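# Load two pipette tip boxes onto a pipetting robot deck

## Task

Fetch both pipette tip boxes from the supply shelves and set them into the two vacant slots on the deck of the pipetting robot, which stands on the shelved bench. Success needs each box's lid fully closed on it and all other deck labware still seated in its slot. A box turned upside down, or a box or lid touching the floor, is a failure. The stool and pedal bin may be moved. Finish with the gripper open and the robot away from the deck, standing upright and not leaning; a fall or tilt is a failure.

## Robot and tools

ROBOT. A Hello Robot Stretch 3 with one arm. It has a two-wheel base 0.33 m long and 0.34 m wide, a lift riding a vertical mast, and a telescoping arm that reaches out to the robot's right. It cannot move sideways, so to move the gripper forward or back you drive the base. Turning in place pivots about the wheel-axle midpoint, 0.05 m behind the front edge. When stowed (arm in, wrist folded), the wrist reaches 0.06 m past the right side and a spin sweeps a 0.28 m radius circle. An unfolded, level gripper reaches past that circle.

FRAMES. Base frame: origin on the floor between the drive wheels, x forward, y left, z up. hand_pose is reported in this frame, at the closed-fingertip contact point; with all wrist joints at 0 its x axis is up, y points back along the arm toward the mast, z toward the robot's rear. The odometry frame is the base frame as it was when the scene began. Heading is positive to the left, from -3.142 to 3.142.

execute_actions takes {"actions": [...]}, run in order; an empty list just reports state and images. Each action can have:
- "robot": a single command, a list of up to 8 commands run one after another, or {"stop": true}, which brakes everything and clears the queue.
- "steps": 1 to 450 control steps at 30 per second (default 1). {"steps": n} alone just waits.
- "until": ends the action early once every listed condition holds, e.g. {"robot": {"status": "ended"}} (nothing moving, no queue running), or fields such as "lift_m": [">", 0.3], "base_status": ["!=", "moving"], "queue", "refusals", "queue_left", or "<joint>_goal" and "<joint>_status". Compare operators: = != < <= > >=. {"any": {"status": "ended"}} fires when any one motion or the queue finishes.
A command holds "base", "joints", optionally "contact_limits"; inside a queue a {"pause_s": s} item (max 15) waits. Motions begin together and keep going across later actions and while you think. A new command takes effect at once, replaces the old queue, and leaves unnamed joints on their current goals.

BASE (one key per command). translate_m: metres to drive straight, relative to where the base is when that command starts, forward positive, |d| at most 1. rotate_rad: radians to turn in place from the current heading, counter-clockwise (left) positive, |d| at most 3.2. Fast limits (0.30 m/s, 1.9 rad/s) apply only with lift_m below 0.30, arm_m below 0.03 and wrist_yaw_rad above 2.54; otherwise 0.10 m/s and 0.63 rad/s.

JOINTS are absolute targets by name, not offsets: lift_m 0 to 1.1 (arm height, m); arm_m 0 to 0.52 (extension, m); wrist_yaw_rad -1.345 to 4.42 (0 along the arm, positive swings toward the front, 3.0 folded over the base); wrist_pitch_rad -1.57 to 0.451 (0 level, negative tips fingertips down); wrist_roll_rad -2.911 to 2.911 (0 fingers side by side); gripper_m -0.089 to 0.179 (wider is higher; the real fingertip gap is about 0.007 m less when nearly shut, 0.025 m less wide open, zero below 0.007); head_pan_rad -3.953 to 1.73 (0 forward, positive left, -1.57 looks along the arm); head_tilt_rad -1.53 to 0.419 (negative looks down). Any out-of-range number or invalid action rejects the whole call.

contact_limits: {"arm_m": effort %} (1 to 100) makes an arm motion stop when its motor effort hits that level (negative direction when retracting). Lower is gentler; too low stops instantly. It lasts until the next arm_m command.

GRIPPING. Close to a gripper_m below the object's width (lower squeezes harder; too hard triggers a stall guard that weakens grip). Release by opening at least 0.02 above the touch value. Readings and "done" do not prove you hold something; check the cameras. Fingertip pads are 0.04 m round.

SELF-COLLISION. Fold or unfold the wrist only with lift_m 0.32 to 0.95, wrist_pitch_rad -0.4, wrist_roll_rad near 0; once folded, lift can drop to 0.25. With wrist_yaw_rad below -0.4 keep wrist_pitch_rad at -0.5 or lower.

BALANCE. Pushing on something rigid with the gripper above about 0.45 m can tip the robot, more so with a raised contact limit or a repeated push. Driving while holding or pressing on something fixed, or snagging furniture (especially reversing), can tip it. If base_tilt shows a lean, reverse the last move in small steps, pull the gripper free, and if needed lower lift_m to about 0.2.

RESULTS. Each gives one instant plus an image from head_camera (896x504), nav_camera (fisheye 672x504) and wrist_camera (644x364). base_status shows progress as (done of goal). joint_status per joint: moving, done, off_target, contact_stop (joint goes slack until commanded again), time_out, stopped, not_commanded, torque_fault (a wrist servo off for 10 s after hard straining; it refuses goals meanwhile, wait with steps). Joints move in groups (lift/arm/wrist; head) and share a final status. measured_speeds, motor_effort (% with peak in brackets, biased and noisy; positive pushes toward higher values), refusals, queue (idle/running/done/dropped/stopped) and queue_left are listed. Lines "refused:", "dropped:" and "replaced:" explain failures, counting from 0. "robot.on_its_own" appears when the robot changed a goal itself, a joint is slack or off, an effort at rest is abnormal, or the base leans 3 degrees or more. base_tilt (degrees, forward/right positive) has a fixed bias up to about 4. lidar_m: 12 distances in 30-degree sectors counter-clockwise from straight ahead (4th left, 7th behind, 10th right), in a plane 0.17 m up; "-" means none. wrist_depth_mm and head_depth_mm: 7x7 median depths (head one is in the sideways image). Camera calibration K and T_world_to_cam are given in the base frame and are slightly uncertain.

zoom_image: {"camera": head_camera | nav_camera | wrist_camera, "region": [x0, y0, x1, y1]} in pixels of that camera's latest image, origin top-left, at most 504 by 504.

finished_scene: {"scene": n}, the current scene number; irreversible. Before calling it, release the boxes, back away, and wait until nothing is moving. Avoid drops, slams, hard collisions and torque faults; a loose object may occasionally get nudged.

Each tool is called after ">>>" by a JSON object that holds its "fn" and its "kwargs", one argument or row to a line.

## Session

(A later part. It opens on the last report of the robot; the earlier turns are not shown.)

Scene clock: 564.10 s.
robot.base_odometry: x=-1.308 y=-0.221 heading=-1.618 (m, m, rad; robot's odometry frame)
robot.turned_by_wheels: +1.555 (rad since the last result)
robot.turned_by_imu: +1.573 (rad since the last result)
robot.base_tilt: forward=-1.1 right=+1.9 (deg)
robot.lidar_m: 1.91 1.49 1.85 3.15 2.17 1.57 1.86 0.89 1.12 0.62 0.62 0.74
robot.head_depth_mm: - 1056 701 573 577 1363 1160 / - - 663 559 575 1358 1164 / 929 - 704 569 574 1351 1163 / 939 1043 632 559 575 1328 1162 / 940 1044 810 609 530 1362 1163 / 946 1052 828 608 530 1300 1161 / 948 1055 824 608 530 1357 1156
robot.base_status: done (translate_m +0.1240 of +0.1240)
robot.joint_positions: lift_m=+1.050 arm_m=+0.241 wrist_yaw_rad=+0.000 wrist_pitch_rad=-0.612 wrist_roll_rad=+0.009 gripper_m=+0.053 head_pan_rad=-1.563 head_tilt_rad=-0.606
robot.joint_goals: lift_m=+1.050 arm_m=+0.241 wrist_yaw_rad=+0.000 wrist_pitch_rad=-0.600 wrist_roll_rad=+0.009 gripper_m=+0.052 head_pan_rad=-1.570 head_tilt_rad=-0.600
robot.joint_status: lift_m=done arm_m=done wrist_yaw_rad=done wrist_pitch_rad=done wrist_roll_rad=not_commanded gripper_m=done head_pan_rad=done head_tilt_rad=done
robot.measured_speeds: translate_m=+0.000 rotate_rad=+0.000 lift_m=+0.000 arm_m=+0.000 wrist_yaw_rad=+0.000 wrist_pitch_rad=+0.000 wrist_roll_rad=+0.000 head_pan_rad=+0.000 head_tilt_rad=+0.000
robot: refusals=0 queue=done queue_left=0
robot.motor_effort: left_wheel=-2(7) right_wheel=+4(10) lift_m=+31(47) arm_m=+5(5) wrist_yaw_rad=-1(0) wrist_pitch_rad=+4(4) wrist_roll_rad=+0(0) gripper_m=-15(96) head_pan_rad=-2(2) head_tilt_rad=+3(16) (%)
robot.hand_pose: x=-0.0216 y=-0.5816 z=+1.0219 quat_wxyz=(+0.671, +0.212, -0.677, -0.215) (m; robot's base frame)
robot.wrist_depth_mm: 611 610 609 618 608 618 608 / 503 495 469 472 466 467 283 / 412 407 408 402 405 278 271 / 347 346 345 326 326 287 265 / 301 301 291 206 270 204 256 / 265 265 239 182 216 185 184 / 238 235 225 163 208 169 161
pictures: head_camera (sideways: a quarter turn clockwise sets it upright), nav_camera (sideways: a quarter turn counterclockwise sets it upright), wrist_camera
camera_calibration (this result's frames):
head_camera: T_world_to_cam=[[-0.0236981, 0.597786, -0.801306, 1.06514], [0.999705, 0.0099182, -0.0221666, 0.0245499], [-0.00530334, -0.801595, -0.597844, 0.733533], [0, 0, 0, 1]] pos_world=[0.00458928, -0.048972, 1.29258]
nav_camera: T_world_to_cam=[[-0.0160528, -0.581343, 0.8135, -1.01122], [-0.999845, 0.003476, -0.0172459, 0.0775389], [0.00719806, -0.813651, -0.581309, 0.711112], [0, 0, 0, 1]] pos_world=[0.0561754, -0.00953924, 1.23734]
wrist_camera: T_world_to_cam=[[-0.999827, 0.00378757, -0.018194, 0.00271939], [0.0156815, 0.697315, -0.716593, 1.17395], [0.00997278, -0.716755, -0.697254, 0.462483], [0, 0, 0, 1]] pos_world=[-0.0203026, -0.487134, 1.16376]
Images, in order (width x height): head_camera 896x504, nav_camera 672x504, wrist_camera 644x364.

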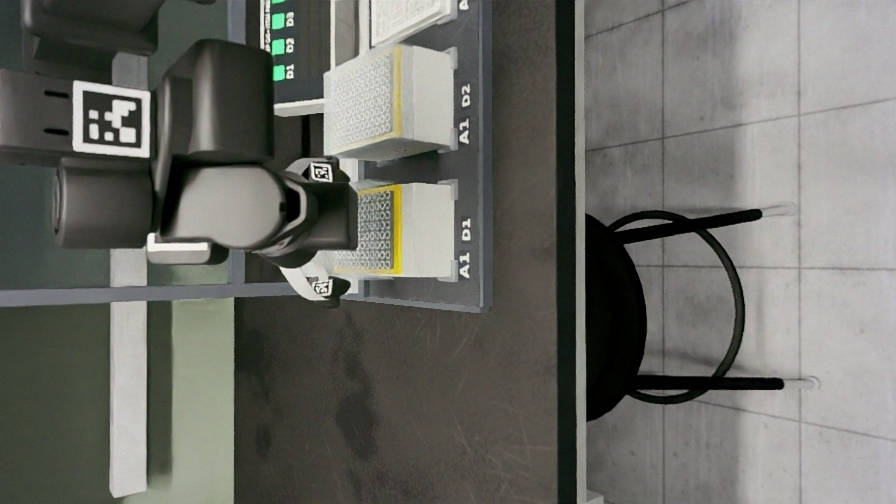

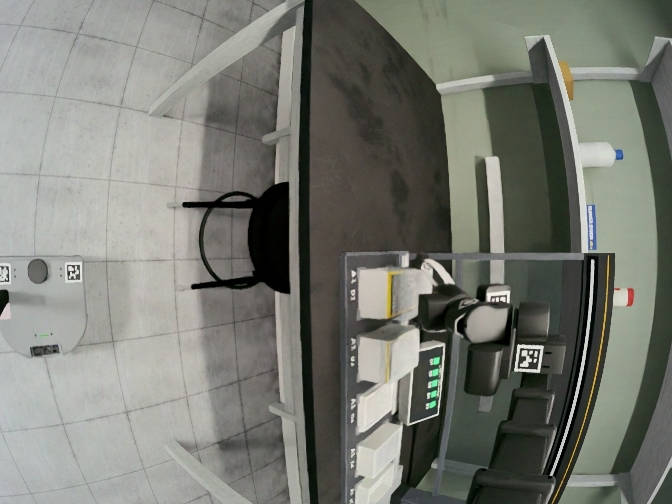

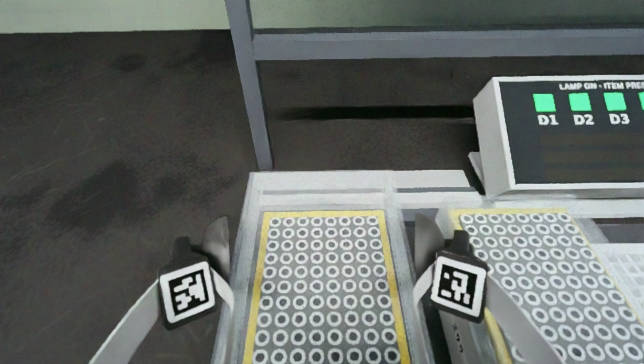

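>>> {"fn": "execute_actions", "kwargs": {
  "actions": [
    {"robot":[{"base":{"translate_m":-0.001},"joints":{"arm_m":0.2425}},{"joints":{"lift_m":1.033}}],"steps":450,"until":{"robot":{"status":"ended"}}}
  ]
}}

>>> {"fn": "zoom_image", "kwargs": {
  "camera": "wrist_camera",
  "region": [200, 150, 450, 364]
}}

Scene clock: 574.27 s.
robot.base_odometry: x=-1.308 y=-0.220 heading=-1.618 (m, m, rad; robot's odometry frame)
robot.turned_by_wheels: +0.000 (rad since the last result)
robot.turned_by_imu: +0.001 (rad since the last result)
robot.base_tilt: forward=-1.1 right=+1.9 (deg)
robot.lidar_m: 1.91 1.49 1.85 3.15 2.17 1.57 1.86 0.89 1.12 0.62 0.62 0.75
robot.head_depth_mm: 930 1051 700 571 577 1353 1162 / 927 - 616 558 576 1357 1158 / 925 - - 572 574 1367 1164 / 950 1035 874 558 574 1336 1161 / 935 1042 807 611 529 1356 1162 / 945 1050 828 609 531 1298 1162 / 945 1045 829 611 529 1352 1153
robot.base_status: done (translate_m -0.0010 of -0.0010)
robot.joint_positions: lift_m=+1.033 arm_m=+0.242 wrist_yaw_rad=+0.000 wrist_pitch_rad=-0.613 wrist_roll_rad=+0.009 gripper_m=+0.053 head_pan_rad=-1.563 head_tilt_rad=-0.606
robot.joint_goals: lift_m=+1.033 arm_m=+0.242 wrist_yaw_rad=+0.000 wrist_pitch_rad=-0.600 wrist_roll_rad=+0.009 gripper_m=+0.052 head_pan_rad=-1.570 head_tilt_rad=-0.600
robot.joint_status: lift_m=done arm_m=done wrist_yaw_rad=done wrist_pitch_rad=done wrist_roll_rad=not_commanded gripper_m=done head_pan_rad=done head_tilt_rad=done
robot.measured_speeds: translate_m=+0.000 rotate_rad=+0.000 lift_m=+0.000 arm_m=+0.000 wrist_yaw_rad=+0.000 wrist_pitch_rad=+0.000 wrist_roll_rad=+0.000 head_pan_rad=+0.000 head_tilt_rad=+0.000
robot: refusals=0 queue=done queue_left=0
robot.motor_effort: left_wheel=-2(6) right_wheel=+3(7) lift_m=+31(30) arm_m=+4(9) wrist_yaw_rad=+0(0) wrist_pitch_rad=+4(4) wrist_roll_rad=+0(0) gripper_m=-15(15) head_pan_rad=-1(2) head_tilt_rad=+3(2) (%)
robot.hand_pose: x=-0.0216 y=-0.5829 z=+1.0049 quat_wxyz=(+0.671, +0.212, -0.677, -0.215) (m; robot's base frame)
robot.wrist_depth_mm: 602 596 537 256 255 521 510 / 467 461 442 455 455 281 266 / 380 380 375 374 376 263 254 / 325 323 311 283 282 267 249 / 281 279 261 186 217 184 189 / 248 247 168 164 168 166 161 / 221 218 179 147 155 161 145
pictures: head_camera (sideways: a quarter turn clockwise sets it upright), nav_camera (sideways: a quarter turn counterclockwise sets it upright), wrist_camera
camera_calibration (this result's frames):
head_camera: T_world_to_cam=[[-0.0236981, 0.597786, -0.801306, 1.06514], [0.999705, 0.00991821, -0.0221666, 0.0245499], [-0.00530334, -0.801595, -0.597844, 0.733533], [0, 0, 0, 1]] pos_world=[0.00458928, -0.048972, 1.29258]
nav_camera: T_world_to_cam=[[-0.0160528, -0.581343, 0.8135, -1.01122], [-0.999845, 0.003476, -0.0172459, 0.0775389], [0.00719806, -0.813651, -0.581309, 0.711112], [0, 0, 0, 1]] pos_world=[0.0561754, -0.00953923, 1.23734]
wrist_camera: T_world_to_cam=[[-0.999827, 0.00379312, -0.0181925, 0.00241543], [0.0156806, 0.697581, -0.716334, 1.16247], [0.0099736, -0.716496, -0.69752, 0.450106], [0, 0, 0, 1]] pos_world=[-0.0203024, -0.488429, 1.14672]
Images, in order (width x height): head_camera 896x504, nav_camera 672x504, wrist_camera 644x364.

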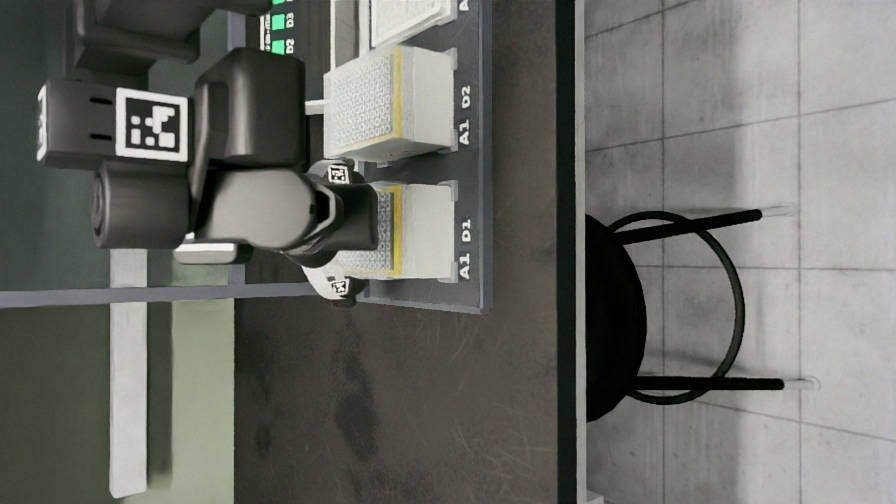

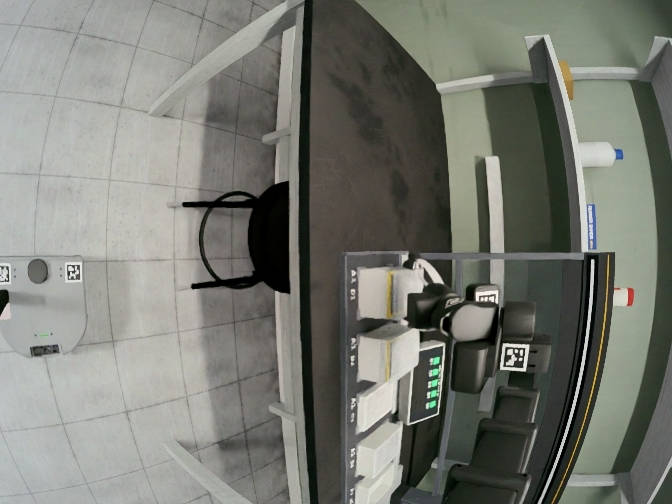

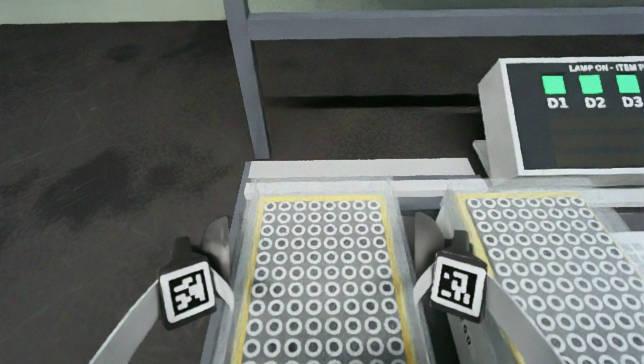

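Region (200, 150, 450, 364) of wrist_camera's 644x364 image, scaled by 2.016; it fills the top 431 rows of this view, and the rest is white.

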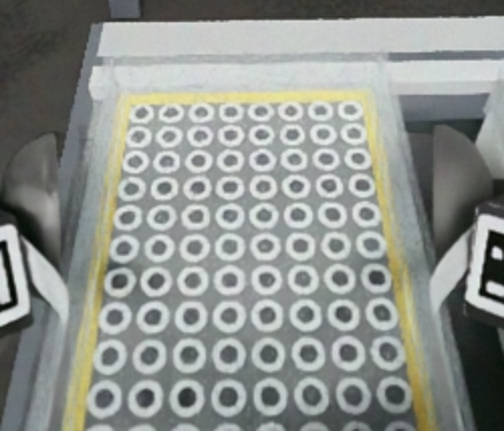

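>>> {"fn": "execute_actions", "kwargs": {
  "actions": [
    {"robot":[{"joints":{"arm_m":0.2402}},{"joints":{"lift_m":1.029}}],"steps":450,"until":{"robot":{"status":"ended"}}}
  ]
}}

>>> {"fn": "zoom_image", "kwargs": {
  "camera": "wrist_camera",
  "region": [200, 150, 450, 364]
}}

>>> {"fn": "zoom_image", "kwargs": {
  "camera": "head_camera",
  "region": [330, 160, 480, 300]
}}

Scene clock: 579.43 s.
robot.base_odometry: x=-1.308 y=-0.220 heading=-1.618 (m, m, rad; robot's odometry frame)
robot.turned_by_wheels: +0.000 (rad since the last result)
robot.turned_by_imu: +0.000 (rad since the last result)
robot.base_tilt: forward=-1.1 right=+1.9 (deg)
robot.lidar_m: 1.92 1.49 1.85 3.15 2.17 1.57 1.86 0.89 1.12 0.62 0.62 0.74
robot.head_depth_mm: 935 - 695 572 576 1365 1159 / 923 - 618 558 577 1369 1157 / 935 - - 571 574 1358 1165 / 944 1047 875 559 573 1333 1164 / 936 1042 826 611 532 1360 1155 / 947 1051 832 610 530 1299 1161 / 944 1048 830 610 529 1364 1160
robot.base_status: done (translate_m -0.0010 of -0.0010)
robot.joint_positions: lift_m=+1.029 arm_m=+0.241 wrist_yaw_rad=+0.000 wrist_pitch_rad=-0.613 wrist_roll_rad=+0.009 gripper_m=+0.053 head_pan_rad=-1.563 head_tilt_rad=-0.606
robot.joint_goals: lift_m=+1.029 arm_m=+0.240 wrist_yaw_rad=+0.000 wrist_pitch_rad=-0.600 wrist_roll_rad=+0.009 gripper_m=+0.052 head_pan_rad=-1.570 head_tilt_rad=-0.600
robot.joint_status: lift_m=done arm_m=done wrist_yaw_rad=done wrist_pitch_rad=done wrist_roll_rad=not_commanded gripper_m=done head_pan_rad=done head_tilt_rad=done
robot.measured_speeds: translate_m=+0.000 rotate_rad=+0.000 lift_m=+0.000 arm_m=+0.000 wrist_yaw_rad=+0.000 wrist_pitch_rad=+0.000 wrist_roll_rad=+0.000 head_pan_rad=+0.000 head_tilt_rad=+0.000
robot: refusals=0 queue=done queue_left=0
robot.motor_effort: left_wheel=-2(2) right_wheel=+3(3) lift_m=+30(31) arm_m=-6(7) wrist_yaw_rad=+0(0) wrist_pitch_rad=+5(4) wrist_roll_rad=+1(0) gripper_m=-15(14) head_pan_rad=-2(2) head_tilt_rad=+3(4) (%)
robot.hand_pose: x=-0.0216 y=-0.5812 z=+1.0009 quat_wxyz=(+0.671, +0.212, -0.677, -0.215) (m; robot's base frame)
robot.wrist_depth_mm: 584 585 519 511 251 253 253 / 463 456 434 448 449 269 263 / 375 375 371 370 369 263 252 / 319 317 308 278 278 250 255 / 276 275 253 180 218 179 183 / 244 242 165 159 163 162 158 / 217 214 176 143 149 160 141
pictures: head_camera (sideways: a quarter turn clockwise sets it upright), nav_camera (sideways: a quarter turn counterclockwise sets it upright), wrist_camera
camera_calibration (this result's frames):
head_camera: T_world_to_cam=[[-0.0236984, 0.597786, -0.801305, 1.06514], [0.999705, 0.00991857, -0.0221666, 0.0245499], [-0.00530305, -0.801594, -0.597845, 0.733533], [0, 0, 0, 1]] pos_world=[0.0045893, -0.048972, 1.29258]
nav_camera: T_world_to_cam=[[-0.0160526, -0.581343, 0.8135, -1.01122], [-0.999845, 0.00347565, -0.0172459, 0.0775389], [0.00719835, -0.813651, -0.581309, 0.711112], [0, 0, 0, 1]] pos_world=[0.0561754, -0.0095392, 1.23734]
wrist_camera: T_world_to_cam=[[-0.999827, 0.00379476, -0.0181926, 0.00233719], [0.0156819, 0.697581, -0.716334, 1.15846], [0.00997253, -0.716496, -0.69752, 0.448491], [0, 0, 0, 1]] pos_world=[-0.0203026, -0.486786, 1.14272]
Images, in order (width x height): head_camera 896x504, nav_camera 672x504, wrist_camera 644x364.

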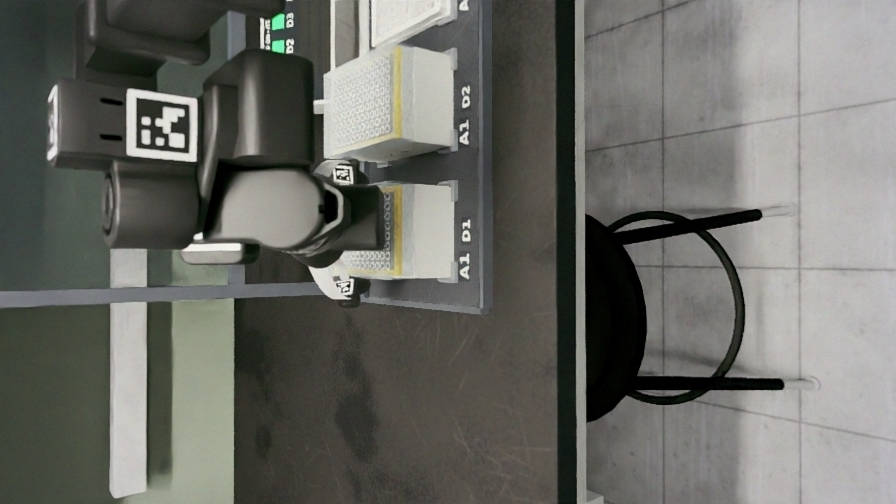

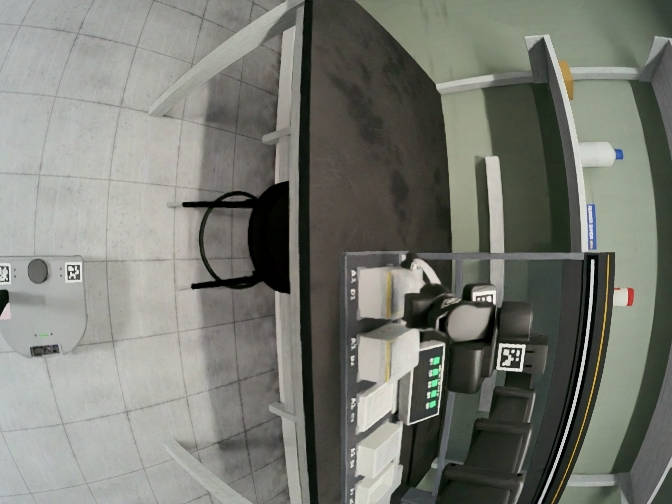

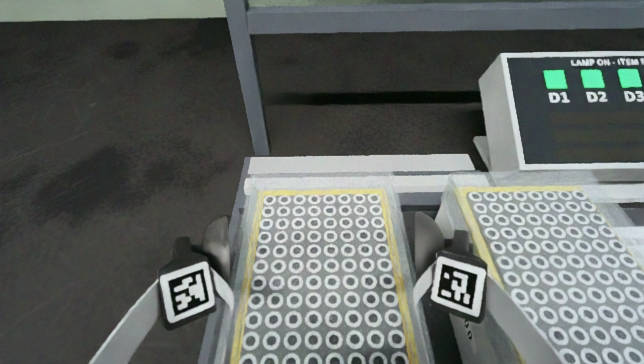

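Region (200, 150, 450, 364) of wrist_camera's 644x364 image, scaled by 2.016; it fills the top 431 rows of this view, and the rest is white.

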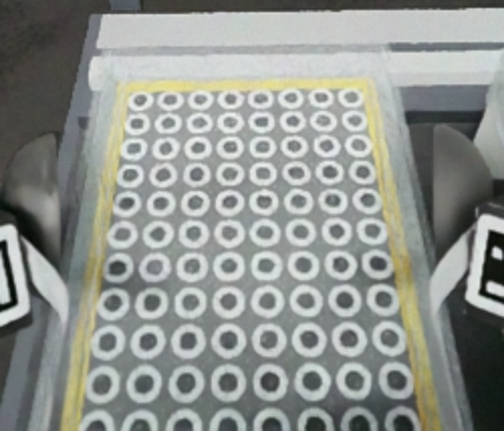

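Region (330, 160, 480, 300) of head_camera's 896x504 image, scaled by 3.360, with more detail than that image has; it fills the top 470 rows of this view, and the rest is white.

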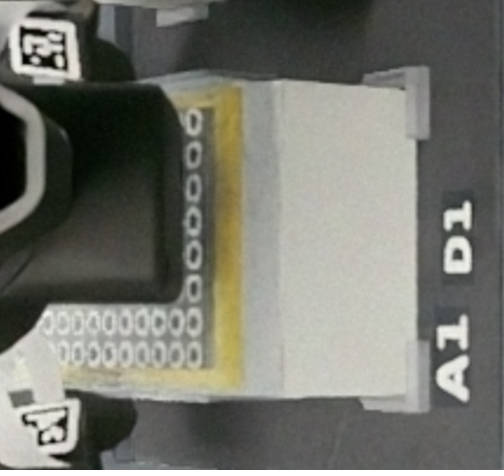

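The near wall is now outside the rim. Lower fully, release, and clear.

>>> {"fn": "execute_actions", "kwargs": {
  "actions": [
    {"robot":[{"joints":{"lift_m":1.025}},{"joints":{"gripper_m":0.118}},{"joints":{"lift_m":1.07}},{"joints":{"arm_m":0.05}}],"steps":450,"until":{"robot":{"status":"ended"}}}
  ]
}}

>>> {"fn": "zoom_image", "kwargs": {
  "camera": "wrist_camera",
  "region": [200, 0, 644, 280]
}}

Scene clock: 588.80 s.
robot.base_odometry: x=-1.308 y=-0.220 heading=-1.618 (m, m, rad; robot's odometry frame)
robot.turned_by_wheels: +0.000 (rad since the last result)
robot.turned_by_imu: +0.001 (rad since the last result)
robot.base_tilt: forward=-0.9 right=+2.0 (deg)
robot.lidar_m: 1.91 1.50 1.85 3.14 2.17 1.57 1.86 0.88 1.12 0.62 0.62 0.74
robot.head_depth_mm: - - - - 577 1363 1165 / 919 - - - 1511 1364 1161 / 921 - - - 1534 1365 1164 / 941 1038 630 557 882 1323 1163 / 938 1043 790 587 531 1355 1160 / 948 1046 832 612 530 1299 1165 / 948 1044 830 610 532 1358 1164
robot.base_status: done (translate_m -0.0010 of -0.0010)
robot.joint_positions: lift_m=+1.070 arm_m=+0.050 wrist_yaw_rad=+0.001 wrist_pitch_rad=-0.611 wrist_roll_rad=+0.009 gripper_m=+0.118 head_pan_rad=-1.563 head_tilt_rad=-0.606
robot.joint_goals: lift_m=+1.070 arm_m=+0.050 wrist_yaw_rad=+0.000 wrist_pitch_rad=-0.600 wrist_roll_rad=+0.009 gripper_m=+0.118 head_pan_rad=-1.570 head_tilt_rad=-0.600
robot.joint_status: lift_m=done arm_m=done wrist_yaw_rad=done wrist_pitch_rad=done wrist_roll_rad=not_commanded gripper_m=done head_pan_rad=done head_tilt_rad=done
robot.measured_speeds: translate_m=+0.000 rotate_rad=+0.000 lift_m=+0.000 arm_m=+0.000 wrist_yaw_rad=+0.000 wrist_pitch_rad=+0.000 wrist_roll_rad=+0.000 head_pan_rad=+0.000 head_tilt_rad=+0.000
robot: refusals=0 queue=done queue_left=0
robot.motor_effort: left_wheel=-1(2) right_wheel=+3(4) lift_m=+45(48) arm_m=-6(6) wrist_yaw_rad=-1(2) wrist_pitch_rad=+3(4) wrist_roll_rad=+1(0) gripper_m=+0(88) head_pan_rad=-2(1) head_tilt_rad=+3(3) (%)
robot.hand_pose: x=-0.0214 y=-0.3914 z=+1.0418 quat_wxyz=(+0.672, +0.212, -0.677, -0.214) (m; robot's base frame)
robot.wrist_depth_mm: 714 705 684 646 610 427 663 / 550 543 545 536 509 408 429 / 451 442 439 313 335 377 370 / 376 375 375 294 314 315 340 / 326 322 321 307 306 312 303 / 287 294 283 284 282 289 283 / 261 261 260 262 265 265 262
pictures: head_camera (sideways: a quarter turn clockwise sets it upright), nav_camera (sideways: a quarter turn counterclockwise sets it upright), wrist_camera
camera_calibration (this result's frames):
head_camera: T_world_to_cam=[[-0.0236975, 0.597698, -0.801371, 1.06522], [0.999705, 0.0099159, -0.0221668, 0.0245503], [-0.00530275, -0.80166, -0.597757, 0.733419], [0, 0, 0, 1]] pos_world=[0.0045893, -0.048973, 1.29259]
nav_camera: T_world_to_cam=[[-0.0160534, -0.581254, 0.813564, -1.01131], [-0.999845, 0.00347399, -0.0172471, 0.0775405], [0.00719863, -0.813715, -0.58122, 0.710996], [0, 0, 0, 1]] pos_world=[0.0561754, -0.0095463, 1.23734]
wrist_camera: T_world_to_cam=[[-0.999831, 0.00242866, -0.0181998, 0.00209347], [0.0147569, 0.69609, -0.717803, 1.05624], [0.0109254, -0.717951, -0.696008, 0.610905], [0, 0, 0, 1]] pos_world=[-0.020168, -0.29664, 1.1834]
Images, in order (width x height): head_camera 896x504, nav_camera 672x504, wrist_camera 644x364.

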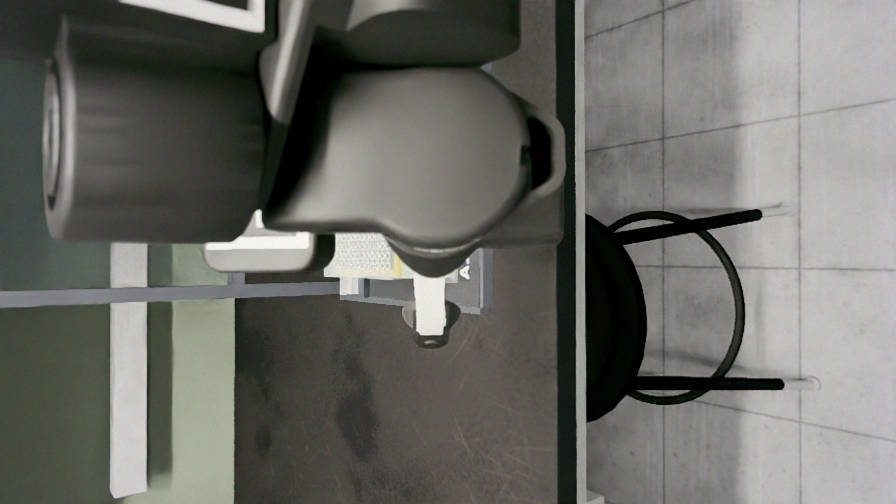

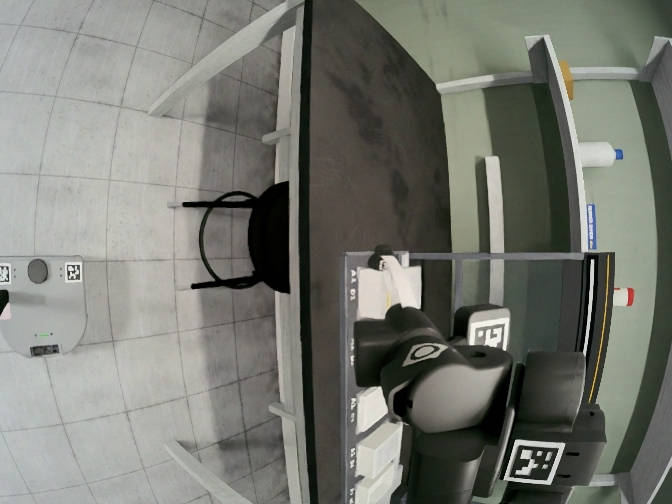

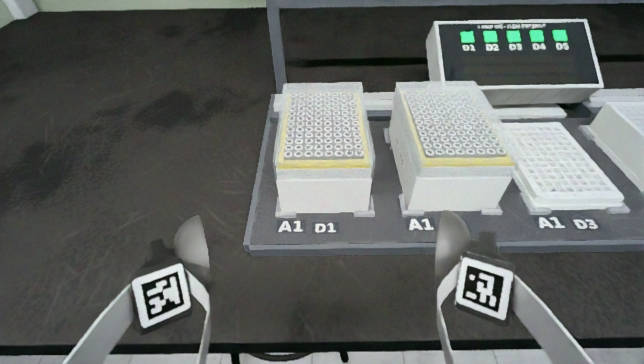

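Region (200, 0, 644, 280) of wrist_camera's 644x364 image, scaled by 1.135; it fills the top 318 rows of this view, and the rest is white.

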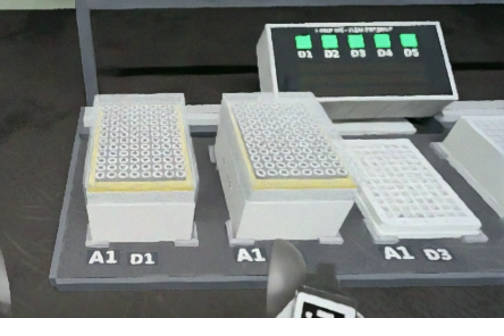

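Both covers are seated and all five lamps are green. Next I'll move the arm clear.

>>> {"fn": "execute_actions", "kwargs": {
  "actions": [
    {"robot":{"joints":{"arm_m":0.0,"wrist_pitch_rad":-1.1}},"steps":200,"until":{"robot":{"status":"ended"}}}
  ]
}}

>>> {"fn": "finished_scene", "kwargs": {
  "scene": 2
}}

Scene clock: 596.57 s.
robot.base_odometry: x=-1.308 y=-0.220 heading=-1.618 (m, m, rad; robot's odometry frame)
robot.turned_by_wheels: +0.000 (rad since the last result)
robot.turned_by_imu: +0.001 (rad since the last result)
robot.base_tilt: forward=-1.0 right=+1.9 (deg)
robot.lidar_m: 1.92 1.49 1.85 3.15 2.18 1.57 1.87 0.89 1.12 0.62 0.62 0.74
robot.head_depth_mm: 934 - - - - - 1164 / 935 - - - - - 1126 / 932 - - - - - 1126 / 947 1045 790 - 531 1289 1138 / 943 1038 792 611 531 1263 1167 / 949 1049 829 612 530 1290 1157 / 949 1052 826 610 531 1360 1158
robot.base_status: done (translate_m -0.0010 of -0.0010)
robot.joint_positions: lift_m=+1.070 arm_m=+0.000 wrist_yaw_rad=+0.001 wrist_pitch_rad=-1.101 wrist_roll_rad=+0.009 gripper_m=+0.118 head_pan_rad=-1.563 head_tilt_rad=-0.606
robot.joint_goals: lift_m=+1.070 arm_m=+0.000 wrist_yaw_rad=+0.000 wrist_pitch_rad=-1.100 wrist_roll_rad=+0.009 gripper_m=+0.118 head_pan_rad=-1.570 head_tilt_rad=-0.600
robot.joint_status: lift_m=done arm_m=done wrist_yaw_rad=done wrist_pitch_rad=done wrist_roll_rad=not_commanded gripper_m=done head_pan_rad=done head_tilt_rad=done
robot.measured_speeds: translate_m=+0.000 rotate_rad=+0.000 lift_m=+0.000 arm_m=+0.000 wrist_yaw_rad=+0.000 wrist_pitch_rad=+0.000 wrist_roll_rad=+0.000 head_pan_rad=+0.000 head_tilt_rad=+0.000
robot: refusals=0 queue=done queue_left=0
robot.motor_effort: left_wheel=-1(2) right_wheel=+3(3) lift_m=+45(45) arm_m=-6(7) wrist_yaw_rad=-1(1) wrist_pitch_rad=+1(3) wrist_roll_rad=+0(0) gripper_m=+0(0) head_pan_rad=-1(1) head_tilt_rad=+3(3) (%)
robot.hand_pose: x=-0.0215 y=-0.2397 z=+0.9690 quat_wxyz=(+0.600, +0.369, -0.605, -0.372) (m; robot's base frame)
robot.wrist_depth_mm: 269 268 268 267 267 269 268 / 276 277 279 280 - - - / - - - - - - - / 850 - - - - - - / - - - - - - - / - - - - - - - / - - - - - - -
pictures: head_camera (sideways: a quarter turn clockwise sets it upright), nav_camera (sideways: a quarter turn counterclockwise sets it upright), wrist_camera
camera_calibration (this result's frames):
head_camera: T_world_to_cam=[[-0.0236976, 0.597698, -0.801371, 1.06522], [0.999705, 0.00991602, -0.0221668, 0.0245503], [-0.00530265, -0.80166, -0.597757, 0.733419], [0, 0, 0, 1]] pos_world=[0.0045893, -0.048973, 1.29259]
nav_camera: T_world_to_cam=[[-0.0160533, -0.581254, 0.813564, -1.01131], [-0.999845, 0.00347387, -0.0172471, 0.0775405], [0.00719873, -0.813715, -0.58122, 0.710996], [0, 0, 0, 1]] pos_world=[0.0561754, -0.00954629, 1.23734]
wrist_camera: T_world_to_cam=[[-0.999837, 0.0109836, -0.0143625, -0.00142243], [0.0148444, 0.952164, -0.305227, 0.560054], [0.0103229, -0.305391, -0.952171, 1.01629], [0, 0, 0, 1]] pos_world=[-0.020227, -0.222881, 1.13861]
Images, in order (width x height): head_camera 896x504, nav_camera 672x504, wrist_camera 644x364.

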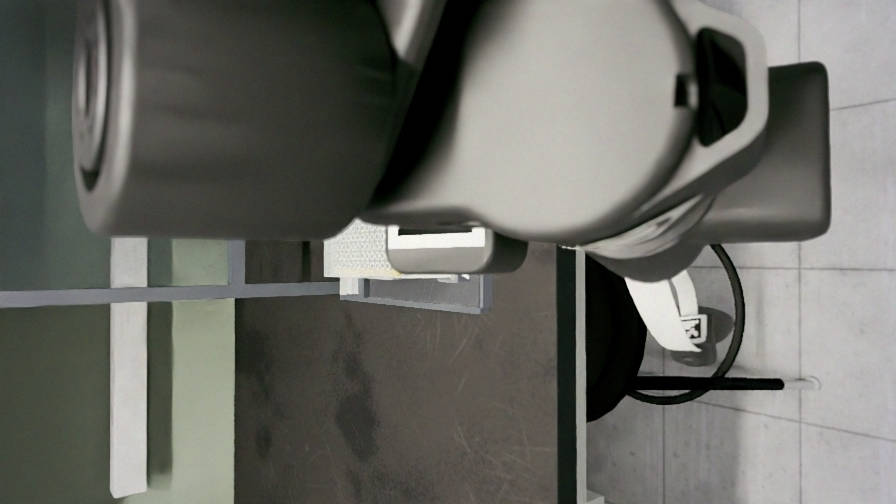

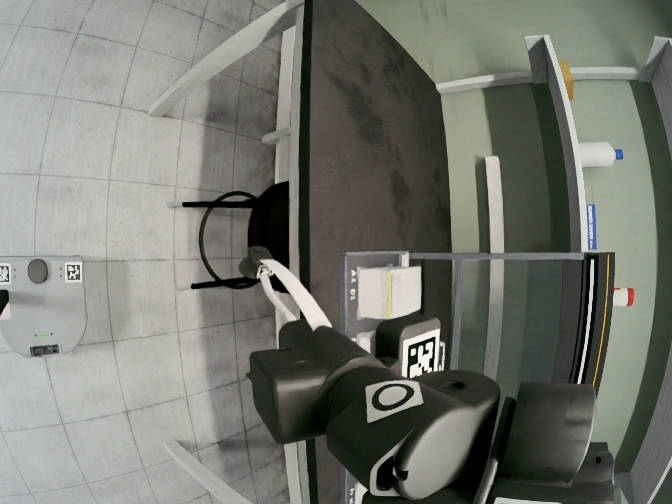

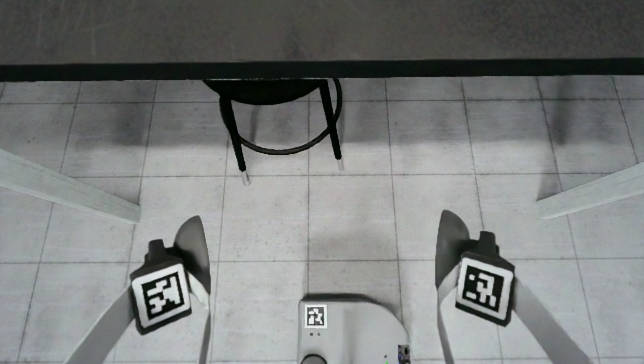

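The scene is finished: the task was done.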